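# Six arms sort coloured blocks onto matching tiles

## Task

Place every block on a tile whose colour matches it, resting flat on one full face, with no tile holding more than one block; a block only counts if it stays put without a robot supporting it, and at the end the grippers must have released and the arms moved away.

## Robot and tools

Robots: six identical i2rt Big YAM arms named arm1, arm2, arm3, arm4, arm5 and arm6. Each has six revolute joints, a two-finger gripper and a camera on its wrist. With joints 1 and 6 at 0 and the hand held level and facing forward, the wrist camera rides above the hand and looks toward the fingertips. Reach is roughly 1.0 m from the joint 1 axis. The arms share the workspace and do not coordinate with one another, so one arm being blocked or slow does not pause the rest.

Frames: there is a single scene frame with its origin on the floor and +z up. The hand point sits halfway between the fingertips; the hand z axis runs along the fingers and the fingers open and close along the hand y axis. Each arm's foot pose is used internally but never printed. The room cameras room_a and room_b are fixed in the room; wrist cameras are arm1_cam_wrist through arm6_cam_wrist.

Tool execute_actions: argument actions is a list holding either nothing or exactly one action object. That object is keyed by arm name, and each arm entry contains joints, a dictionary of absolute joint targets (not offsets). Keys and ranges: joint1_rad -2.879 to 2.879 rad (base yaw, positive counter-clockwise viewed from above, 0 points the way the foot faces); joint2_rad 0 to 3.141 rad (shoulder, 0 = upper arm pointing back roughly level, increasing lifts it up then forward); joint3_rad 0 to 3.019 rad (elbow, 0 = folded, increasing opens it); joint4_rad -1.692 to 1.57 rad (hand pitch, positive tips fingers up); joint5_rad -1.57 to 1.57 rad (sideways hand swing, positive to the arm's right); joint6_rad -2.094 to 2.094 rad (hand roll, positive clockwise seen from behind the hand); gripper_m 0 to 0.093 m (fingertip gap). Tolerances counted as arrived: 0.045, 0.14, 0.09, 0.055, 0.03, 0.035 rad and 0.003 m respectively. Grip force tops out near 50 to 62 N per pad. Several arms can be commanded in one action; their motions begin together but may finish at different moments. Joints run at different speeds, so the hand can sweep a wide curve between postures. An action runs at most 15 s. Any joint or arm you leave out may keep driving toward its previous target. Unknown keys or out-of-range numbers reject the whole call with no motion. Optional cameras lists which images to return (up to 16 names, or "all"); omitting it, null or ["all"] gives every camera, [] gives none. An empty actions list only reports state and images.

Tool wait: seconds from 0 to 10; nothing new is commanded, the robots keep doing what they were doing, and the same state and images come back.

Tool zoom_image: camera (one camera name) and region [x0, y0, x1, y1] in pixels of that camera's most recent full image, top-left origin, no larger than 504 by 504. Gives a sharper close-up.

Tool read_manual: optional section, only "licences"; returns licence text, moves nothing.

Tool finished_scene: scene, the integer number of the scene being closed. It is final; the result reports success and supplies the next task if any. Ending a reply without any tool call also ends the run.

Reading results: each result gives every robot's state, joint_positions, and images whose order is listed on the pictures line. joint_status describes how each commanded motion in the last accepted action ended: off_target (settled short and may still be pressing), contact_stop or time_out (target dropped, joint holds where it stopped), not_followed (a safety check blocked that arm's targets; the arm may keep retrying them on later actions until a passable target arrives), limit_stop_at_motor_heat (halted by overheating; resend the target). A line saying joint command not followed, often with a cause: line, marks a blocked arm; its gripper command still runs. After time_out a joint may keep a target at most 0.375, 0.375, 0.113, 0.225, 0.075 and 0.3 rad (joints 1 to 6) from its current spot and keep pushing; on_its_own lists such uncommanded behaviour, where held at is the target held, not the actual position. Sending a joint its reported position relieves the push. Tiny target changes may produce no motion. A stop reported in any call cancels the remaining movement, wait and finish calls in the same reply.

Heat: holding loads or pushing warms motors, even while you are thinking. A MOTOR HOT line appears from 85 °C; at 100 °C an OVER-TEMPERATURE FAULT drops that arm until it cools. Some heat can persist between scenes.

Timing: the simulation keeps running while you compose a reply, and the robots hold the last command meanwhile. Fewer, efficient motions are better.

Avoid: arms pressing hard against each other (this fails and ends the run; hard collisions may too). The anti-collision check can be late and ignores fingers, gripper housings and wrist cameras; no state line reports arm-to-arm contact. The arm does not halt on contact and can push forcefully. Never knock objects off the work area or onto the floor. Avoid dropping, slipping, slamming and hard pushing. Loose objects may occasionally get a brief nudge from outside, so verify placements before finishing, then open the grippers and retract.

Each tool is called after "Emit:" by a JSON object that holds its "method" and its "body", one argument or row to a line.

## Session

I'll start by looking at the current state and all cameras.

Emit:
{"method": "execute_actions", "body": {
  "actions": []
}}

Scene clock: 0.00 s.
Motor temperatures (°C, as the motors report them): arm1=[21 19 20 21 19 19] | arm2=[20 21 19 19 21 20] | arm3=[20 19 18 19 20 19] | arm4=[20 20 21 21 19 19] | arm5=[21 19 19 20 21 20] | arm6=[19 21 19 20 21 19]
arm1.joint_positions: joint1_rad=+0.406 joint2_rad=+0.456 joint3_rad=+1.575 joint4_rad=-1.578 joint5_rad=-0.256 joint6_rad=-0.114 gripper_m=+0.094
arm1.joint_status: not commanded
arm1.hand: x=-0.1084 y=-0.0846 z=+1.2466 quat_wxyz=(-0.177, +0.794, -0.298, -0.500) (m; scene frame)
arm2.joint_positions: joint1_rad=+0.423 joint2_rad=+0.536 joint3_rad=+1.661 joint4_rad=-1.257 joint5_rad=-0.100 joint6_rad=-0.316 gripper_m=+0.095
arm2.joint_status: not commanded
arm2.hand: x=+1.1205 y=-0.2499 z=+1.3756 quat_wxyz=(-0.574, +0.544, -0.524, -0.316) (m; scene frame)
arm3.joint_positions: joint1_rad=+0.751 joint2_rad=+0.399 joint3_rad=+1.676 joint4_rad=-1.374 joint5_rad=-0.231 joint6_rad=-0.540 gripper_m=+0.094
arm3.joint_status: not commanded
arm3.hand: x=-0.2001 y=+0.9952 z=+1.3113 quat_wxyz=(-0.329, -0.387, -0.630, +0.587) (m; scene frame)
arm4.joint_positions: joint1_rad=-0.601 joint2_rad=+0.281 joint3_rad=+1.647 joint4_rad=-1.398 joint5_rad=-0.081 joint6_rad=-0.467 gripper_m=+0.095
arm4.joint_status: not commanded
arm4.hand: x=-1.0005 y=-0.7333 z=+1.3661 quat_wxyz=(-0.184, -0.541, -0.476, +0.669) (m; scene frame)
arm5.joint_positions: joint1_rad=+0.105 joint2_rad=+0.449 joint3_rad=+1.513 joint4_rad=-1.276 joint5_rad=-0.219 joint6_rad=-0.705 gripper_m=+0.094
arm5.joint_status: not commanded
arm5.hand: x=+1.3916 y=-1.5216 z=+1.2590 quat_wxyz=(-0.613, +0.298, -0.714, +0.160) (m; scene frame)
arm6.joint_positions: joint1_rad=-0.267 joint2_rad=+0.352 joint3_rad=+1.400 joint4_rad=-1.467 joint5_rad=+0.220 joint6_rad=+0.767 gripper_m=+0.095
arm6.joint_status: not commanded
arm6.hand: x=-1.0160 y=+1.8120 z=+1.2351 quat_wxyz=(-0.422, +0.018, -0.835, -0.352) (m; scene frame)
pictures: arm1_cam_wrist, arm2_cam_wrist, arm3_cam_wrist, arm4_cam_wrist, arm5_cam_wrist, arm6_cam_wrist, room_a, room_b
Images, in order (width x height): arm1_cam_wrist 504x504, arm2_cam_wrist 504x504, arm3_cam_wrist 504x504, arm4_cam_wrist 504x504, arm5_cam_wrist 504x504, arm6_cam_wrist 504x504, room_a 504x504, room_b 504x504.

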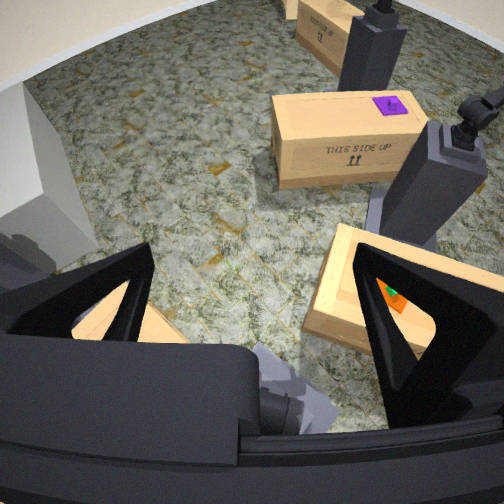

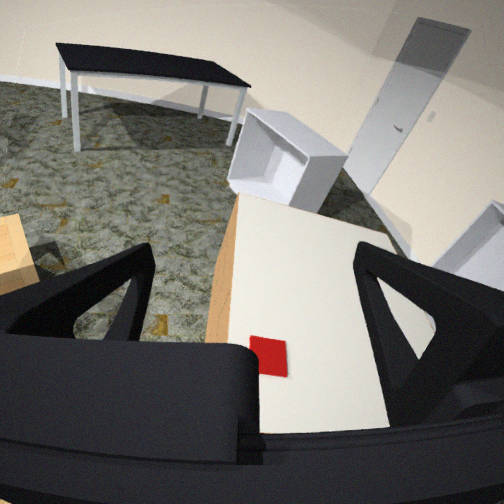

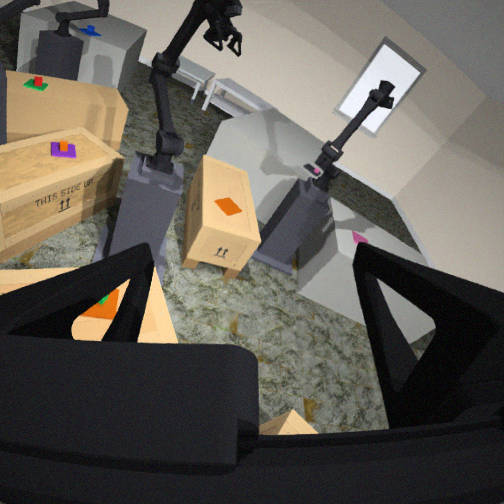

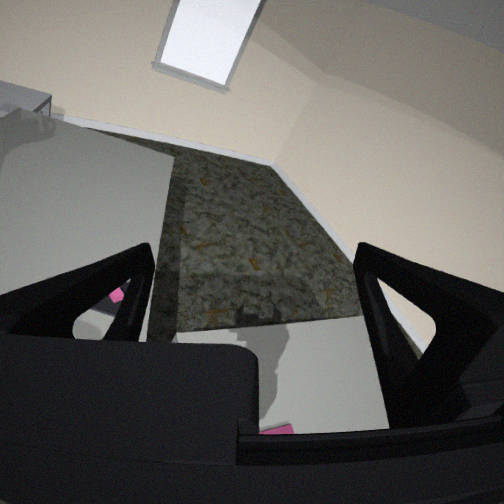

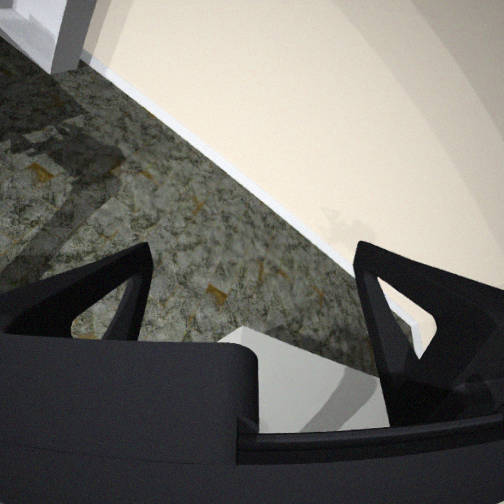

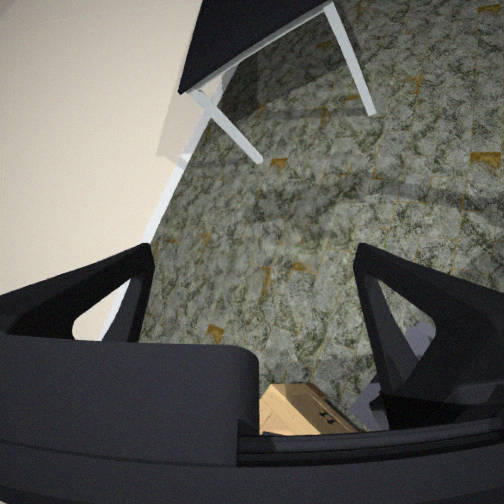

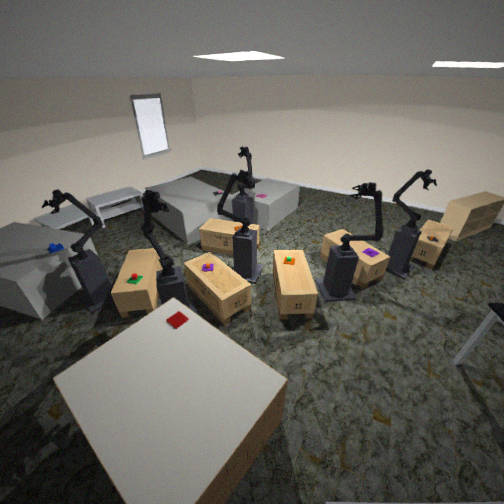

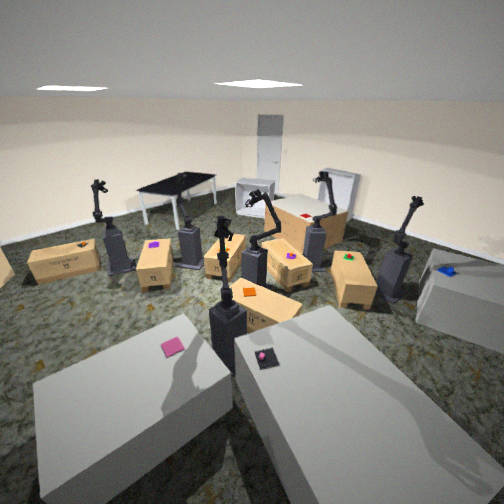

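Emit:
{"method": "zoom_image", "body": {
  "camera": "room_a",
  "region": [0, 140, 252, 340]
}}

Emit:
{"method": "zoom_image", "body": {
  "camera": "room_a",
  "region": [250, 140, 504, 340]
}}

Emit:
{"method": "zoom_image", "body": {
  "camera": "room_b",
  "region": [0, 160, 252, 400]
}}

Emit:
{"method": "zoom_image", "body": {
  "camera": "room_b",
  "region": [200, 160, 504, 400]
}}

Region (0, 140, 252, 340) of room_a's 504x504 image, scaled by 2.000, with more detail than that image has; it fills the top 400 rows of this view, and the rest is white.

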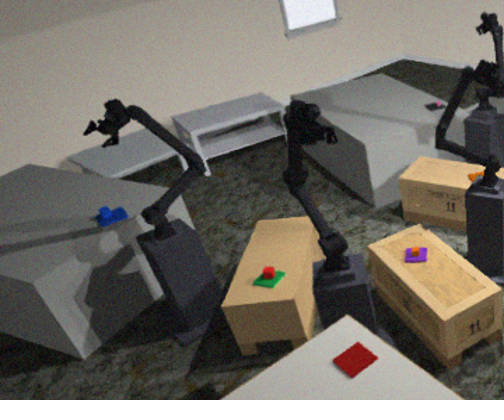

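Region (250, 140, 504, 340) of room_a's 504x504 image, scaled by 1.984, with more detail than that image has; it fills the top 397 rows of this view, and the rest is white.

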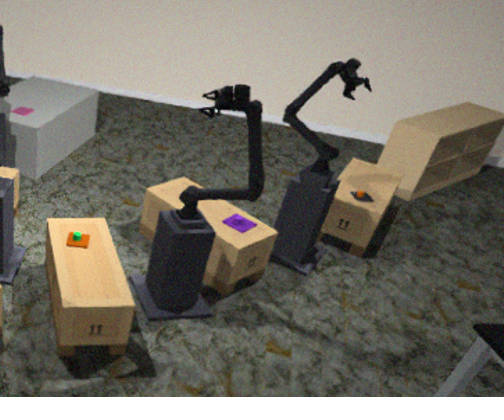

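Region (0, 160, 252, 400) of room_b's 504x504 image, scaled by 2.000, with more detail than that image has; it fills the top 480 rows of this view, and the rest is white.

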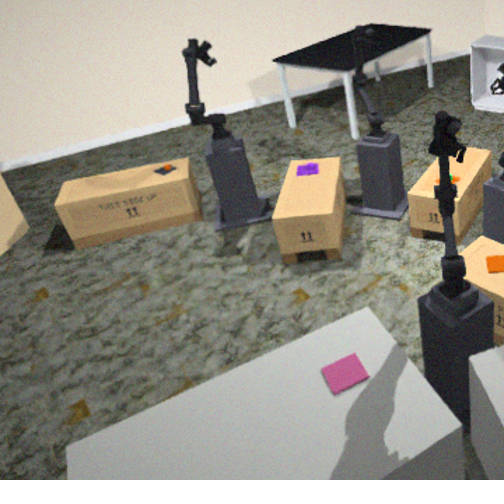

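Region (200, 160, 504, 400) of room_b's 504x504 image, scaled by 1.658, with more detail than that image has; it fills the top 398 rows of this view, and the rest is white.

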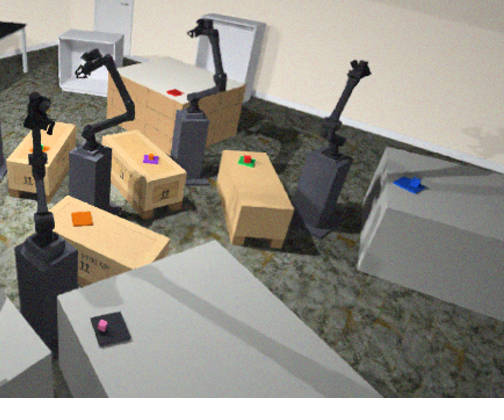

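Emit:
{"method": "zoom_image", "body": {
  "camera": "arm1_cam_wrist",
  "region": [270, 0, 504, 200]
}}

Emit:
{"method": "zoom_image", "body": {
  "camera": "arm3_cam_wrist",
  "region": [0, 0, 200, 200]
}}

Emit:
{"method": "zoom_image", "body": {
  "camera": "room_b",
  "region": [410, 240, 504, 300]
}}

Emit:
{"method": "zoom_image", "body": {
  "camera": "room_a",
  "region": [340, 210, 470, 290]
}}

Region (270, 0, 504, 200) of arm1_cam_wrist's 504x504 image, scaled by 2.154, with more detail than that image has; it fills the top 431 rows of this view, and the rest is white.

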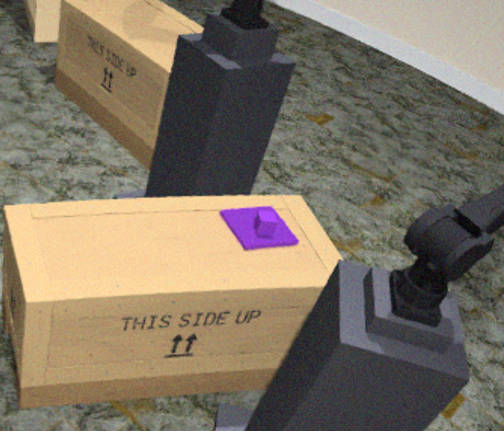

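Region (0, 0, 200, 200) of arm3_cam_wrist's 504x504 image, scaled by 2.520, with more detail than that image has.

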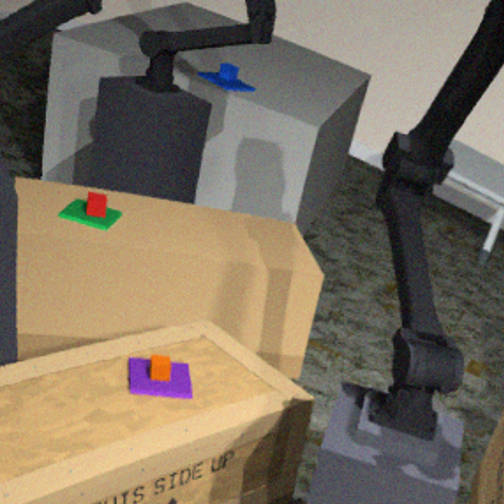

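Region (410, 240, 504, 300) of room_b's 504x504 image, scaled by 5.362, with more detail than that image has; it fills the top 322 rows of this view, and the rest is white.

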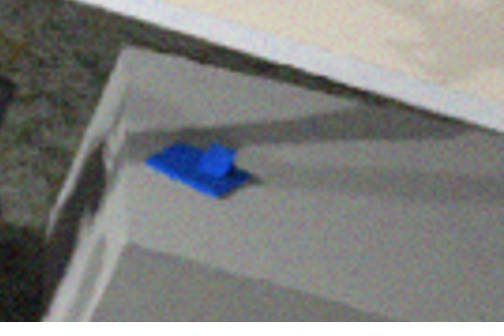

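Region (340, 210, 470, 290) of room_a's 504x504 image, scaled by 3.877, with more detail than that image has; it fills the top 310 rows of this view, and the rest is white.

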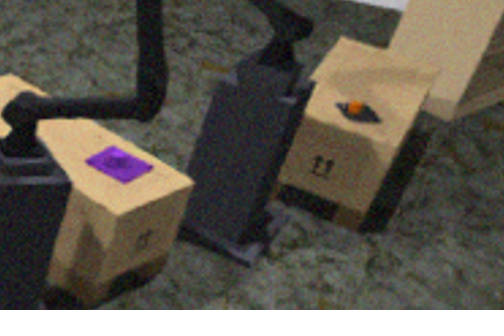

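Emit:
{"method": "execute_actions", "body": {
  "actions": [
    {"arm1": {"joints": {"joint1_rad": 0.0, "joint2_rad": 1.864, "joint3_rad": 1.964, "joint4_rad": -1.671, "joint5_rad": 0, "joint6_rad": 0}}, "arm2": {"joints": {"joint1_rad": -2.2, "joint2_rad": 1.864, "joint3_rad": 1.964, "joint4_rad": -1.671, "joint5_rad": 0, "joint6_rad": 0}}, "arm3": {"joints": {"joint1_rad": -1.2, "joint2_rad": 1.864, "joint3_rad": 1.964, "joint4_rad": -1.671, "joint5_rad": 0, "joint6_rad": 0}}, "arm4": {"joints": {"joint1_rad": -0.1, "joint2_rad": 1.864, "joint3_rad": 1.964, "joint4_rad": -1.671, "joint5_rad": 0, "joint6_rad": 0}}, "arm6": {"joints": {"joint1_rad": 0.8, "joint2_rad": 1.864, "joint3_rad": 1.964, "joint4_rad": -1.671, "joint5_rad": 0, "joint6_rad": 0}}}
  ]
}}

Scene clock: 122.37 s.
Motor temperatures (°C, as the motors report them): arm1=[21 19 23 21 19 19] | arm2=[20 22 22 19 21 20] | arm3=[20 20 19 19 20 19] | arm4=[20 21 22 21 19 19] | arm5=[21 20 22 20 21 20] | arm6=[19 21 22 20 21 19]
arm1.joint_positions: joint1_rad=+0.007 joint2_rad=+1.864 joint3_rad=+1.941 joint4_rad=-1.663 joint5_rad=-0.004 joint6_rad=-0.008 gripper_m=+0.094
arm1.joint_status: all done
arm1.hand: x=-0.1260 y=+0.4204 z=+0.9022 quat_wxyz=(+0.010, +0.772, -0.635, +0.009) (m; scene frame)
arm2.joint_positions: joint1_rad=-2.209 joint2_rad=+1.904 joint3_rad=+1.937 joint4_rad=-1.658 joint5_rad=+0.000 joint6_rad=-0.007 gripper_m=+0.095
arm2.joint_status: all done
arm2.hand: x=+1.1677 y=-0.9620 z=+0.9206 quat_wxyz=(+0.019, -0.651, -0.758, -0.013) (m; scene frame)
arm3.joint_positions: joint1_rad=-1.204 joint2_rad=+1.884 joint3_rad=+1.929 joint4_rad=-1.664 joint5_rad=+0.001 joint6_rad=-0.010 gripper_m=+0.094
arm3.joint_status: all done
arm3.hand: x=-0.6727 y=+1.4044 z=+0.8652 quat_wxyz=(-0.006, -0.948, +0.318, -0.028) (m; scene frame)
arm4.joint_positions: joint1_rad=-0.113 joint2_rad=+1.864 joint3_rad=+1.955 joint4_rad=-1.656 joint5_rad=-0.003 joint6_rad=-0.011 gripper_m=+0.095
arm4.joint_status: all done
arm4.hand: x=-1.1068 y=-1.2952 z=+0.9602 quat_wxyz=(-0.007, -0.763, -0.647, -0.003) (m; scene frame)
arm5.joint_positions: joint1_rad=+0.105 joint2_rad=+0.449 joint3_rad=+1.513 joint4_rad=-1.276 joint5_rad=-0.219 joint6_rad=-0.705 gripper_m=+0.094
arm5.joint_status: not commanded
arm5.hand: x=+1.3916 y=-1.5216 z=+1.2590 quat_wxyz=(-0.613, +0.298, -0.714, +0.160) (m; scene frame)
arm6.joint_positions: joint1_rad=+0.806 joint2_rad=+1.873 joint3_rad=+1.934 joint4_rad=-1.655 joint5_rad=+0.000 joint6_rad=+0.008 gripper_m=+0.095
arm6.joint_status: all done
arm6.hand: x=-1.3595 y=+2.2682 z=+0.9291 quat_wxyz=(+0.005, +0.847, -0.531, +0.008) (m; scene frame)
pictures: arm1_cam_wrist, arm2_cam_wrist, arm3_cam_wrist, arm4_cam_wrist, arm5_cam_wrist, arm6_cam_wrist, room_a, room_b
Images, in order (width x height): arm1_cam_wrist 504x504, arm2_cam_wrist 504x504, arm3_cam_wrist 504x504, arm4_cam_wrist 504x504, arm5_cam_wrist 504x504, arm6_cam_wrist 504x504, room_a 504x504, room_b 504x504.

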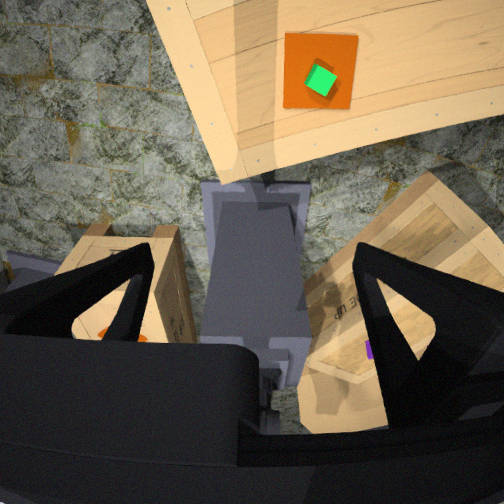

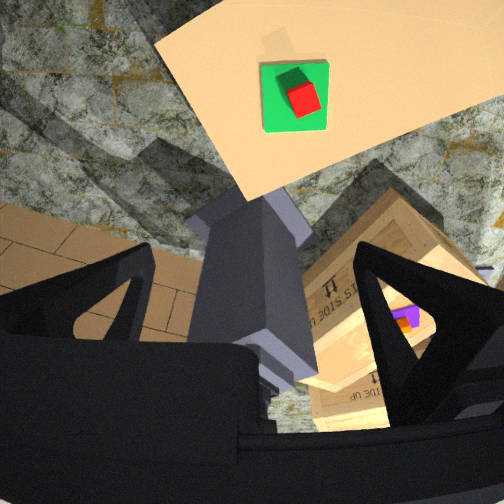

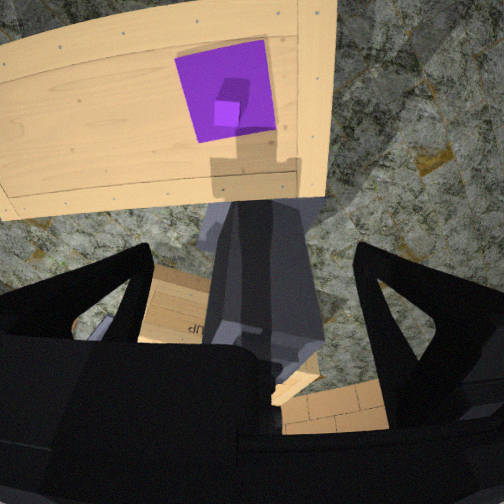

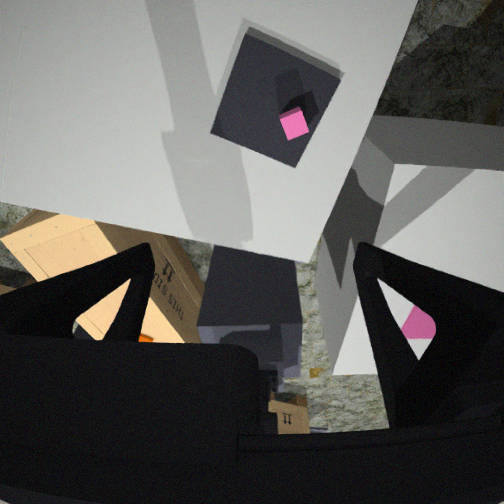

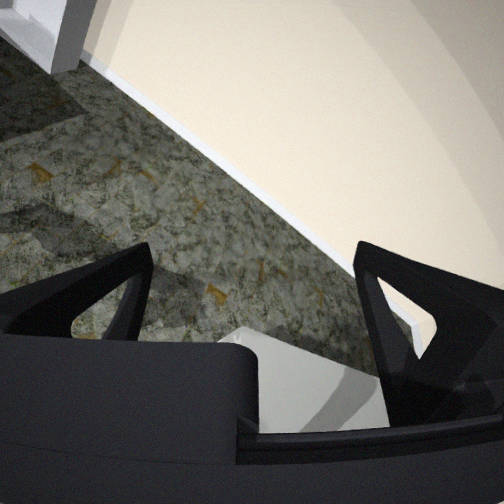

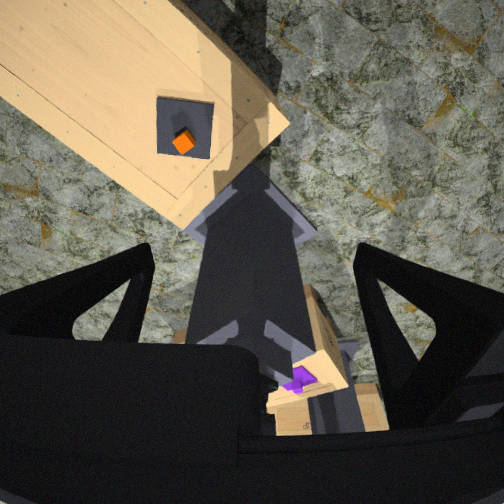

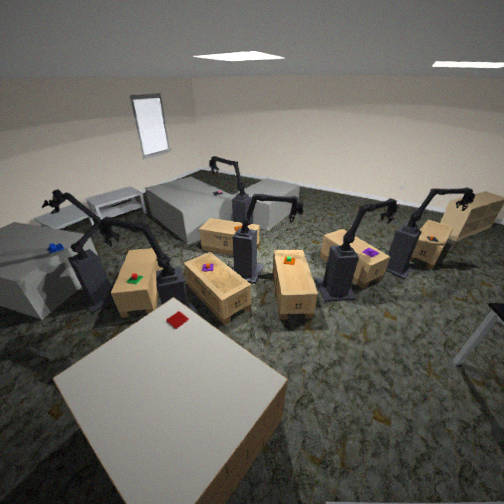

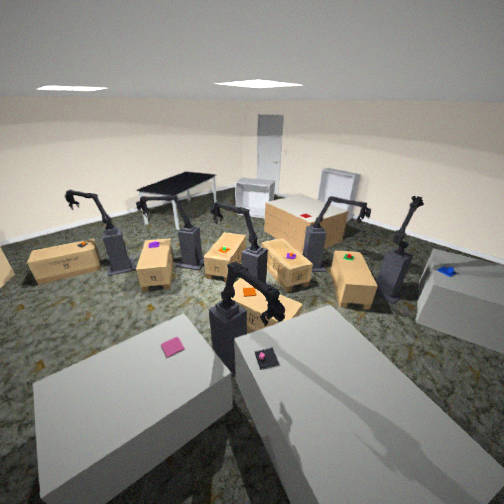

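Emit:
{"method": "zoom_image", "body": {
  "camera": "arm1_cam_wrist",
  "region": [240, 0, 400, 160]
}}

Emit:
{"method": "zoom_image", "body": {
  "camera": "arm2_cam_wrist",
  "region": [220, 20, 380, 180]
}}

Emit:
{"method": "zoom_image", "body": {
  "camera": "arm4_cam_wrist",
  "region": [190, 10, 370, 190]
}}

Emit:
{"method": "zoom_image", "body": {
  "camera": "arm6_cam_wrist",
  "region": [120, 60, 280, 220]
}}

Emit:
{"method": "zoom_image", "body": {
  "camera": "arm3_cam_wrist",
  "region": [150, 10, 330, 190]
}}

Region (240, 0, 400, 160) of arm1_cam_wrist's 504x504 image, scaled by 3.150, with more detail than that image has.

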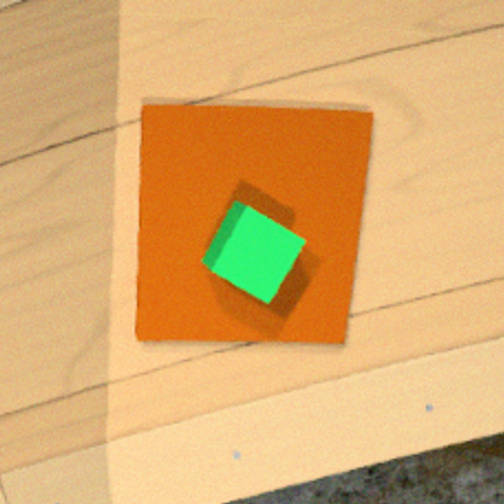

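Region (220, 20, 380, 180) of arm2_cam_wrist's 504x504 image, scaled by 3.150, with more detail than that image has.

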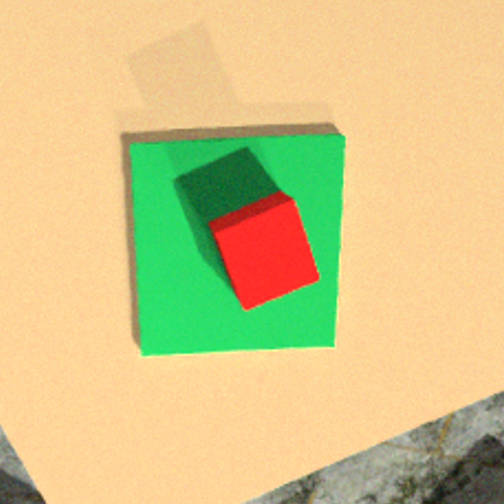

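Region (190, 10, 370, 190) of arm4_cam_wrist's 504x504 image, scaled by 2.800, with more detail than that image has.

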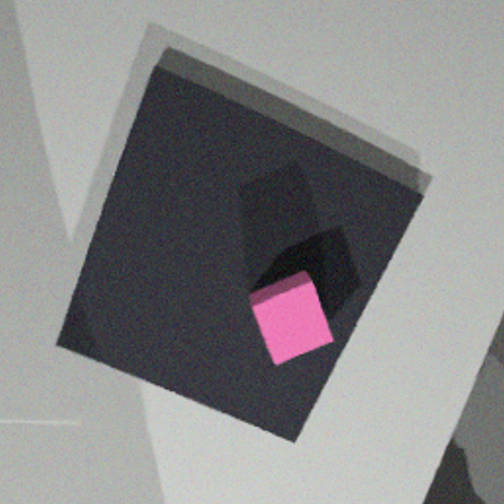

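Region (120, 60, 280, 220) of arm6_cam_wrist's 504x504 image, scaled by 3.150, with more detail than that image has.

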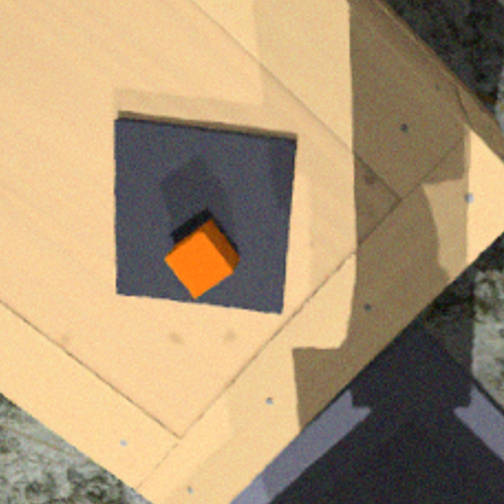

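Region (150, 10, 330, 190) of arm3_cam_wrist's 504x504 image, scaled by 2.800, with more detail than that image has.

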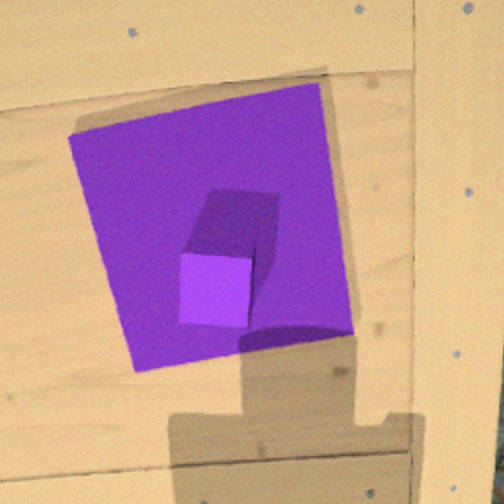

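Emit:
{"method": "execute_actions", "body": {
  "actions": [
    {"arm1": {"joints": {"joint1_rad": -0.19, "joint2_rad": 2.015, "joint3_rad": 1.64, "joint4_rad": -1.177}}, "arm2": {"joints": {"joint1_rad": -2.365, "joint2_rad": 1.875, "joint3_rad": 1.44, "joint4_rad": -1.102}}, "arm3": {"joints": {"joint1_rad": -1.2, "joint2_rad": 1.96, "joint3_rad": 1.535, "joint4_rad": -1.117}}, "arm4": {"joints": {"joint1_rad": -0.22, "joint2_rad": 1.845, "joint3_rad": 1.45, "joint4_rad": -1.165}}, "arm6": {"joints": {"joint1_rad": 1.14, "joint2_rad": 1.705, "joint3_rad": 1.115, "joint4_rad": -0.957}}}
  ],
  "cameras": ["arm1_cam_wrist", "arm2_cam_wrist", "arm3_cam_wrist", "arm4_cam_wrist", "arm6_cam_wrist"]
}}

Scene clock: 174.40 s.
Motor temperatures (°C, as the motors report them): arm1=[21 22 27 21 19 19] | arm2=[20 25 26 19 21 20] | arm3=[20 22 24 19 20 19] | arm4=[20 24 26 21 19 19] | arm5=[21 20 22 21 21 20] | arm6=[19 23 25 20 21 19]
arm1.joint_positions: joint1_rad=-0.188 joint2_rad=+2.011 joint3_rad=+1.620 joint4_rad=-1.187 joint5_rad=-0.001 joint6_rad=-0.006 gripper_m=+0.094
arm1.joint_status: all done
arm1.hand: x=-0.0130 y=+0.4506 z=+0.6981 quat_wxyz=(+0.006, +0.706, -0.708, +0.007) (m; scene frame)
arm2.joint_positions: joint1_rad=-2.374 joint2_rad=+1.887 joint3_rad=+1.438 joint4_rad=-1.118 joint5_rad=+0.000 joint6_rad=-0.007 gripper_m=+0.095
arm2.joint_status: all done
arm2.hand: x=+1.0731 y=-0.9403 z=+0.7448 quat_wxyz=(-0.003, -0.712, -0.703, +0.006) (m; scene frame)
arm3.joint_positions: joint1_rad=-1.204 joint2_rad=+1.987 joint3_rad=+1.516 joint4_rad=-1.126 joint5_rad=+0.001 joint6_rad=-0.010 gripper_m=+0.094
arm3.joint_status: all done
arm3.hand: x=-0.6689 y=+1.4031 z=+0.6540 quat_wxyz=(-0.003, -0.948, +0.318, -0.018) (m; scene frame)
arm4.joint_positions: joint1_rad=-0.230 joint2_rad=+1.844 joint3_rad=+1.457 joint4_rad=-1.181 joint5_rad=-0.002 joint6_rad=-0.010 gripper_m=+0.095
arm4.joint_status: all done
arm4.hand: x=-1.1610 y=-1.2465 z=+0.7844 quat_wxyz=(-0.006, -0.800, -0.600, -0.004) (m; scene frame)
arm5.joint_positions: joint1_rad=+0.105 joint2_rad=+0.449 joint3_rad=+1.513 joint4_rad=-1.276 joint5_rad=-0.219 joint6_rad=-0.705 gripper_m=+0.094
arm5.joint_status: not commanded
arm5.hand: x=+1.3916 y=-1.5216 z=+1.2590 quat_wxyz=(-0.613, +0.298, -0.714, +0.160) (m; scene frame)
arm6.joint_positions: joint1_rad=+1.138 joint2_rad=+1.713 joint3_rad=+1.109 joint4_rad=-0.975 joint5_rad=-0.002 joint6_rad=+0.005 gripper_m=+0.095
arm6.joint_status: all done
arm6.hand: x=-1.4291 y=+2.0734 z=+0.7121 quat_wxyz=(+0.001, +0.924, -0.383, +0.002) (m; scene frame)
pictures: arm1_cam_wrist, arm2_cam_wrist, arm3_cam_wrist, arm4_cam_wrist, arm6_cam_wrist
Images, in order (width x height): arm1_cam_wrist 504x504, arm2_cam_wrist 504x504, arm3_cam_wrist 504x504, arm4_cam_wrist 504x504, arm6_cam_wrist 504x504.

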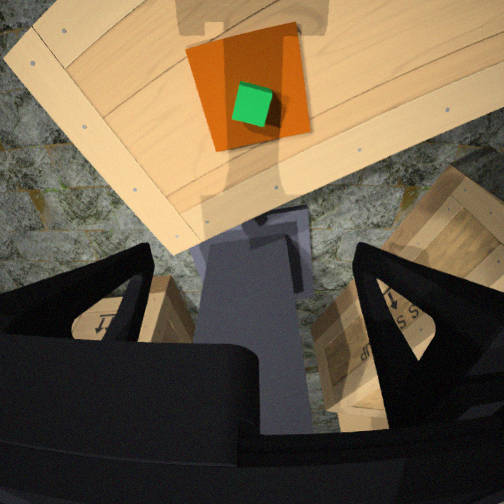

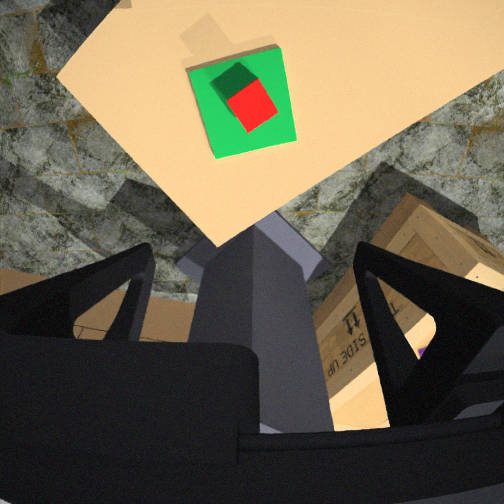

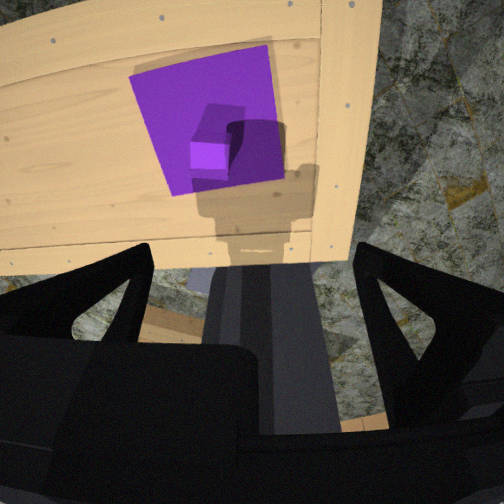

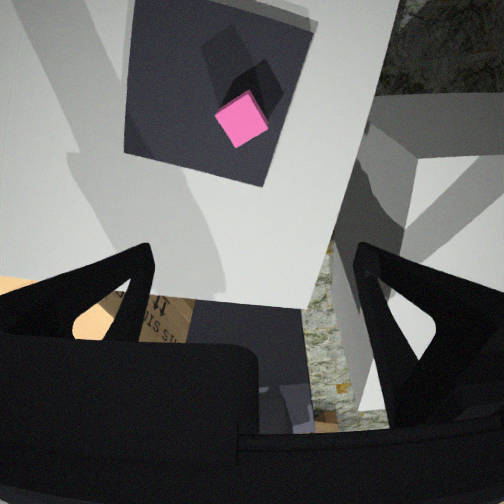

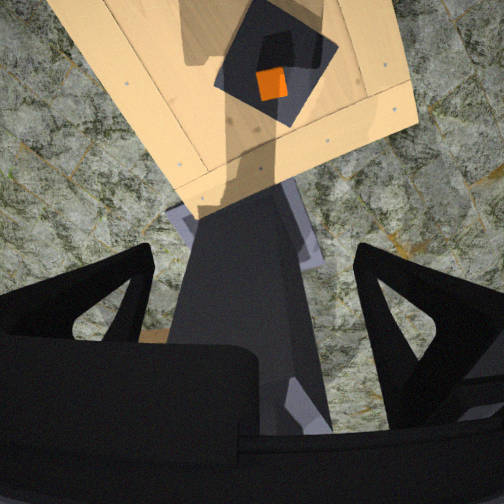

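Emit:
{"method": "zoom_image", "body": {
  "camera": "arm1_cam_wrist",
  "region": [170, 0, 338, 168]
}}

Emit:
{"method": "zoom_image", "body": {
  "camera": "arm2_cam_wrist",
  "region": [170, 20, 338, 188]
}}

Emit:
{"method": "zoom_image", "body": {
  "camera": "arm3_cam_wrist",
  "region": [110, 20, 311, 221]
}}

Emit:
{"method": "zoom_image", "body": {
  "camera": "arm4_cam_wrist",
  "region": [110, 0, 334, 224]
}}

Emit:
{"method": "zoom_image", "body": {
  "camera": "arm6_cam_wrist",
  "region": [190, 0, 358, 168]
}}

Region (170, 0, 338, 168) of arm1_cam_wrist's 504x504 image, scaled by 3.000, with more detail than that image has.

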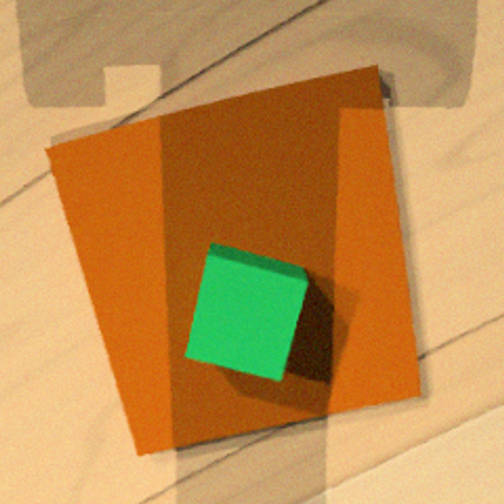

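Region (170, 20, 338, 188) of arm2_cam_wrist's 504x504 image, scaled by 3.000, with more detail than that image has.

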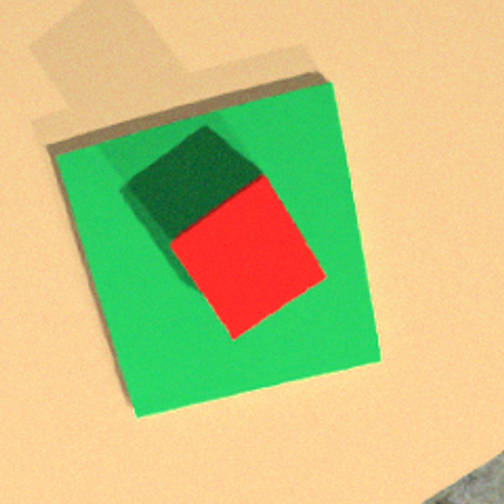

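Region (110, 20, 311, 221) of arm3_cam_wrist's 504x504 image, scaled by 2.507, with more detail than that image has.

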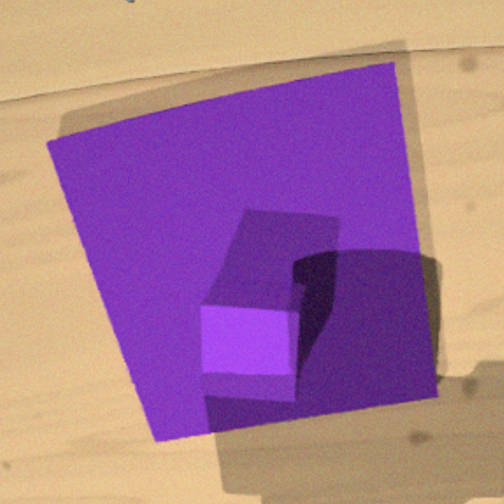

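Region (110, 0, 334, 224) of arm4_cam_wrist's 504x504 image, scaled by 2.250, with more detail than that image has.

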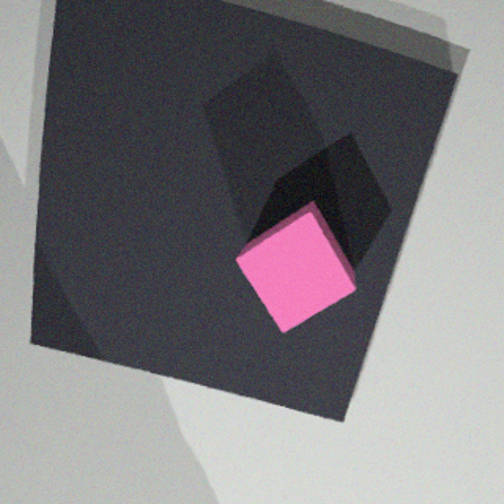

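Region (190, 0, 358, 168) of arm6_cam_wrist's 504x504 image, scaled by 3.000, with more detail than that image has.

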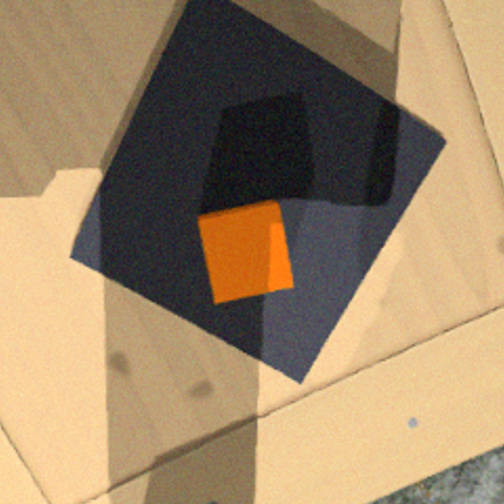

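Emit:
{"method": "execute_actions", "body": {
  "actions": [
    {"arm1": {"joints": {"joint1_rad": -0.19, "joint2_rad": 2.26, "joint3_rad": 1.57, "joint4_rad": -0.84, "joint6_rad": 0.24}}, "arm2": {"joints": {"joint1_rad": -2.365, "joint2_rad": 2.205, "joint3_rad": 1.372, "joint4_rad": -0.70, "joint6_rad": -0.58}}, "arm3": {"joints": {"joint1_rad": 0.0, "joint2_rad": 1.3, "joint3_rad": 1.0, "joint4_rad": -1.2}}, "arm4": {"joints": {"joint1_rad": -0.205, "joint2_rad": 1.987, "joint3_rad": 1.43, "joint4_rad": -1.0, "joint6_rad": -0.56}}, "arm6": {"joints": {"joint1_rad": 1.075, "joint2_rad": 2.205, "joint3_rad": 1.155, "joint4_rad": -0.48, "joint6_rad": -0.25}}}
  ],
  "cameras": ["arm1_cam_wrist", "arm2_cam_wrist", "arm4_cam_wrist", "arm6_cam_wrist", "room_a", "room_b"]
}}

Scene clock: 291.90 s.
Motor temperatures (°C, as the motors report them): arm1=[21 24 28 21 19 19] | arm2=[20 26 25 19 21 20] | arm3=[20 24 24 19 20 19] | arm4=[20 25 26 21 19 19] | arm5=[21 20 23 21 21 20] | arm6=[19 23 23 20 21 19]
arm1.joint_positions: joint1_rad=-0.188 joint2_rad=+2.261 joint3_rad=+1.554 joint4_rad=-0.850 joint5_rad=-0.001 joint6_rad=+0.232 gripper_m=+0.094
arm1.joint_status: all done
arm1.hand: x=-0.0124 y=+0.4620 z=+0.5308 quat_wxyz=(-0.002, +0.617, -0.787, -0.001) (m; scene frame)
arm2.joint_positions: joint1_rad=-2.374 joint2_rad=+2.229 joint3_rad=+1.355 joint4_rad=-0.715 joint5_rad=+0.000 joint6_rad=-0.570 gripper_m=+0.095
arm2.joint_status: all done
arm2.hand: x=+1.0722 y=-0.9411 z=+0.5372 quat_wxyz=(+0.004, -0.488, -0.873, -0.003) (m; scene frame)
arm3.joint_positions: joint1_rad=+0.001 joint2_rad=+1.303 joint3_rad=+0.995 joint4_rad=-1.193 joint5_rad=+0.000 joint6_rad=-0.010 gripper_m=+0.094
arm3.joint_status: all done
arm3.hand: x=-0.5330 y=+0.8625 z=+0.7780 quat_wxyz=(-0.011, -0.961, -0.275, +0.029) (m; scene frame)
arm4.joint_positions: joint1_rad=-0.216 joint2_rad=+1.989 joint3_rad=+1.435 joint4_rad=-1.015 joint5_rad=-0.002 joint6_rad=-0.549 gripper_m=+0.095
arm4.joint_status: all done
arm4.hand: x=-1.1578 y=-1.2672 z=+0.6996 quat_wxyz=(-0.006, -0.605, -0.796, -0.003) (m; scene frame)
arm5.joint_positions: joint1_rad=+0.105 joint2_rad=+0.449 joint3_rad=+1.513 joint4_rad=-1.276 joint5_rad=-0.219 joint6_rad=-0.705 gripper_m=+0.094
arm5.joint_status: not commanded
arm5.hand: x=+1.3916 y=-1.5216 z=+1.2590 quat_wxyz=(-0.613, +0.298, -0.714, +0.160) (m; scene frame)
arm6.joint_positions: joint1_rad=+1.071 joint2_rad=+2.215 joint3_rad=+1.143 joint4_rad=-0.497 joint5_rad=-0.001 joint6_rad=-0.242 gripper_m=+0.095
arm6.joint_status: all done
arm6.hand: x=-1.4282 y=+2.1186 z=+0.4903 quat_wxyz=(-0.001, +0.955, -0.298, -0.002) (m; scene frame)
pictures: arm1_cam_wrist, arm2_cam_wrist, arm4_cam_wrist, arm6_cam_wrist, room_a, room_b
Images, in order (width x height): arm1_cam_wrist 504x504, arm2_cam_wrist 504x504, arm4_cam_wrist 504x504, arm6_cam_wrist 504x504, room_a 504x504, room_b 504x504.

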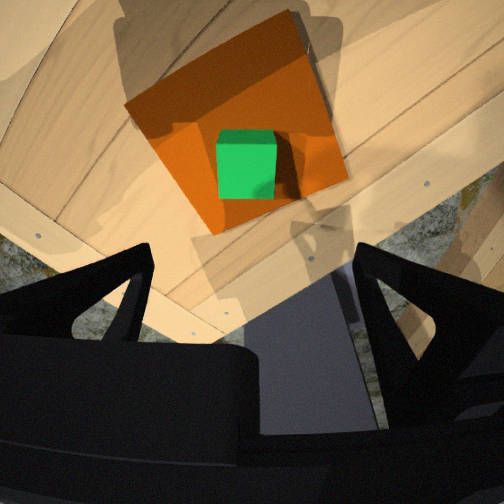

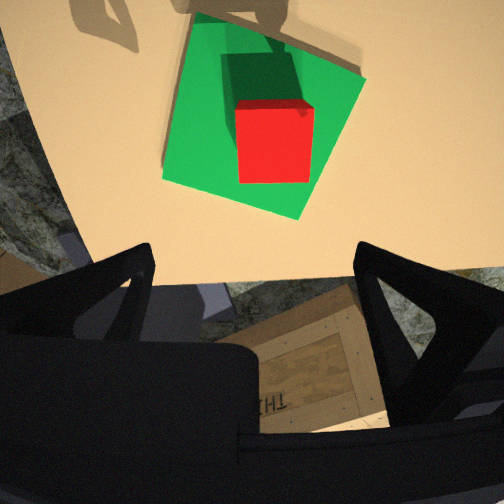

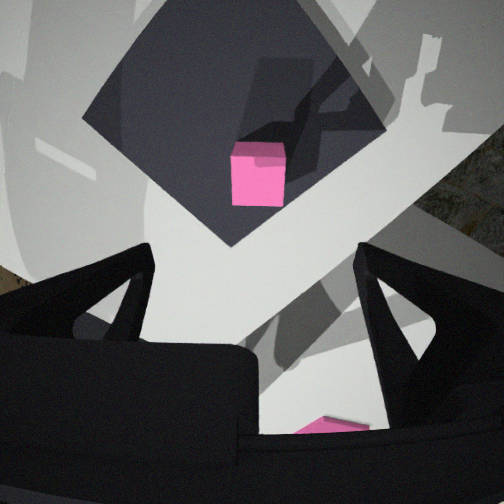

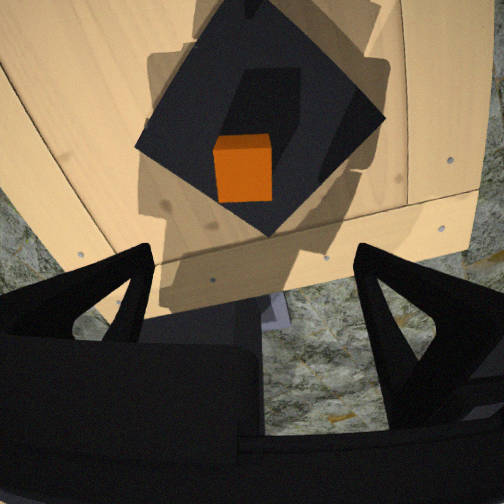

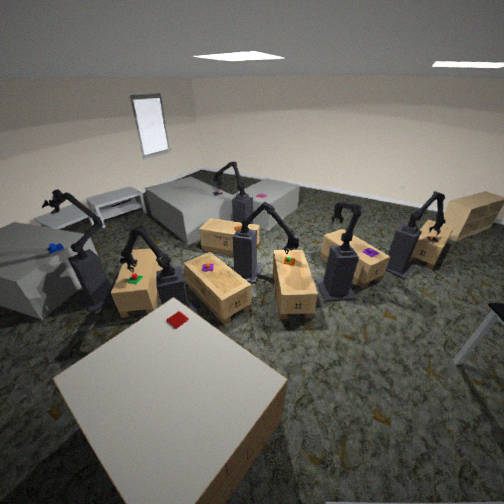

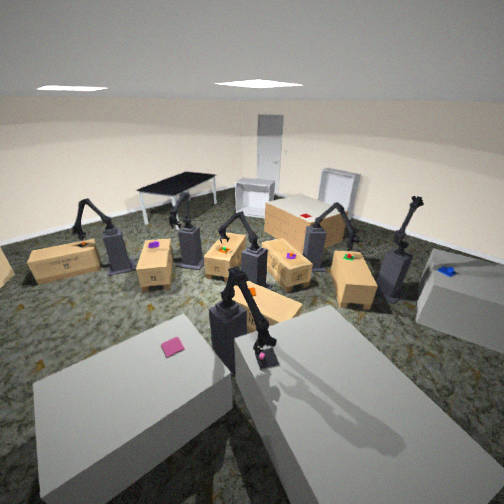

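Emit:
{"method": "zoom_image", "body": {
  "camera": "arm1_cam_wrist",
  "region": [128, 90, 380, 300]
}}

Emit:
{"method": "zoom_image", "body": {
  "camera": "arm2_cam_wrist",
  "region": [128, 60, 380, 300]
}}

Emit:
{"method": "zoom_image", "body": {
  "camera": "arm4_cam_wrist",
  "region": [128, 90, 380, 300]
}}

Emit:
{"method": "zoom_image", "body": {
  "camera": "arm6_cam_wrist",
  "region": [128, 90, 380, 300]
}}

Region (128, 90, 380, 300) of arm1_cam_wrist's 504x504 image, scaled by 2.000, with more detail than that image has.

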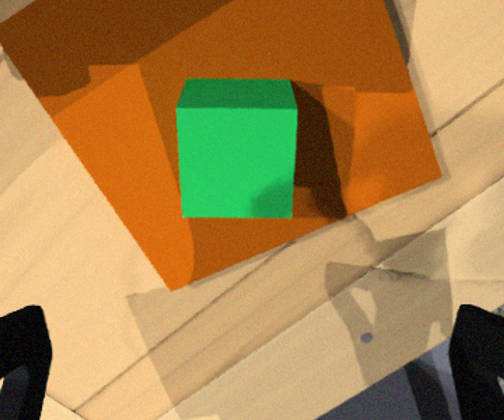

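Region (128, 60, 380, 300) of arm2_cam_wrist's 504x504 image, scaled by 2.000, with more detail than that image has; it fills the top 480 rows of this view, and the rest is white.

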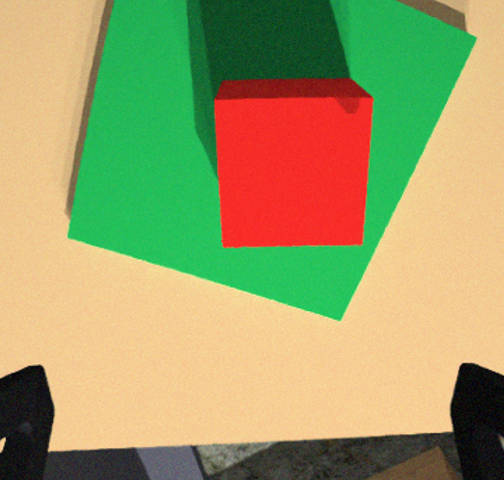

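Region (128, 90, 380, 300) of arm4_cam_wrist's 504x504 image, scaled by 2.000, with more detail than that image has.

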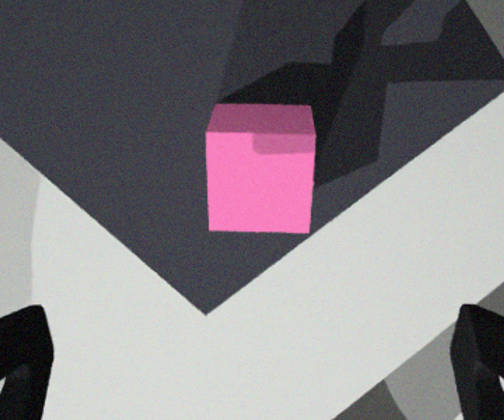

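Region (128, 90, 380, 300) of arm6_cam_wrist's 504x504 image, scaled by 2.000, with more detail than that image has.

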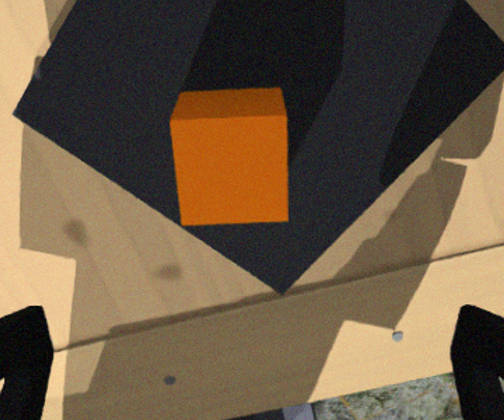

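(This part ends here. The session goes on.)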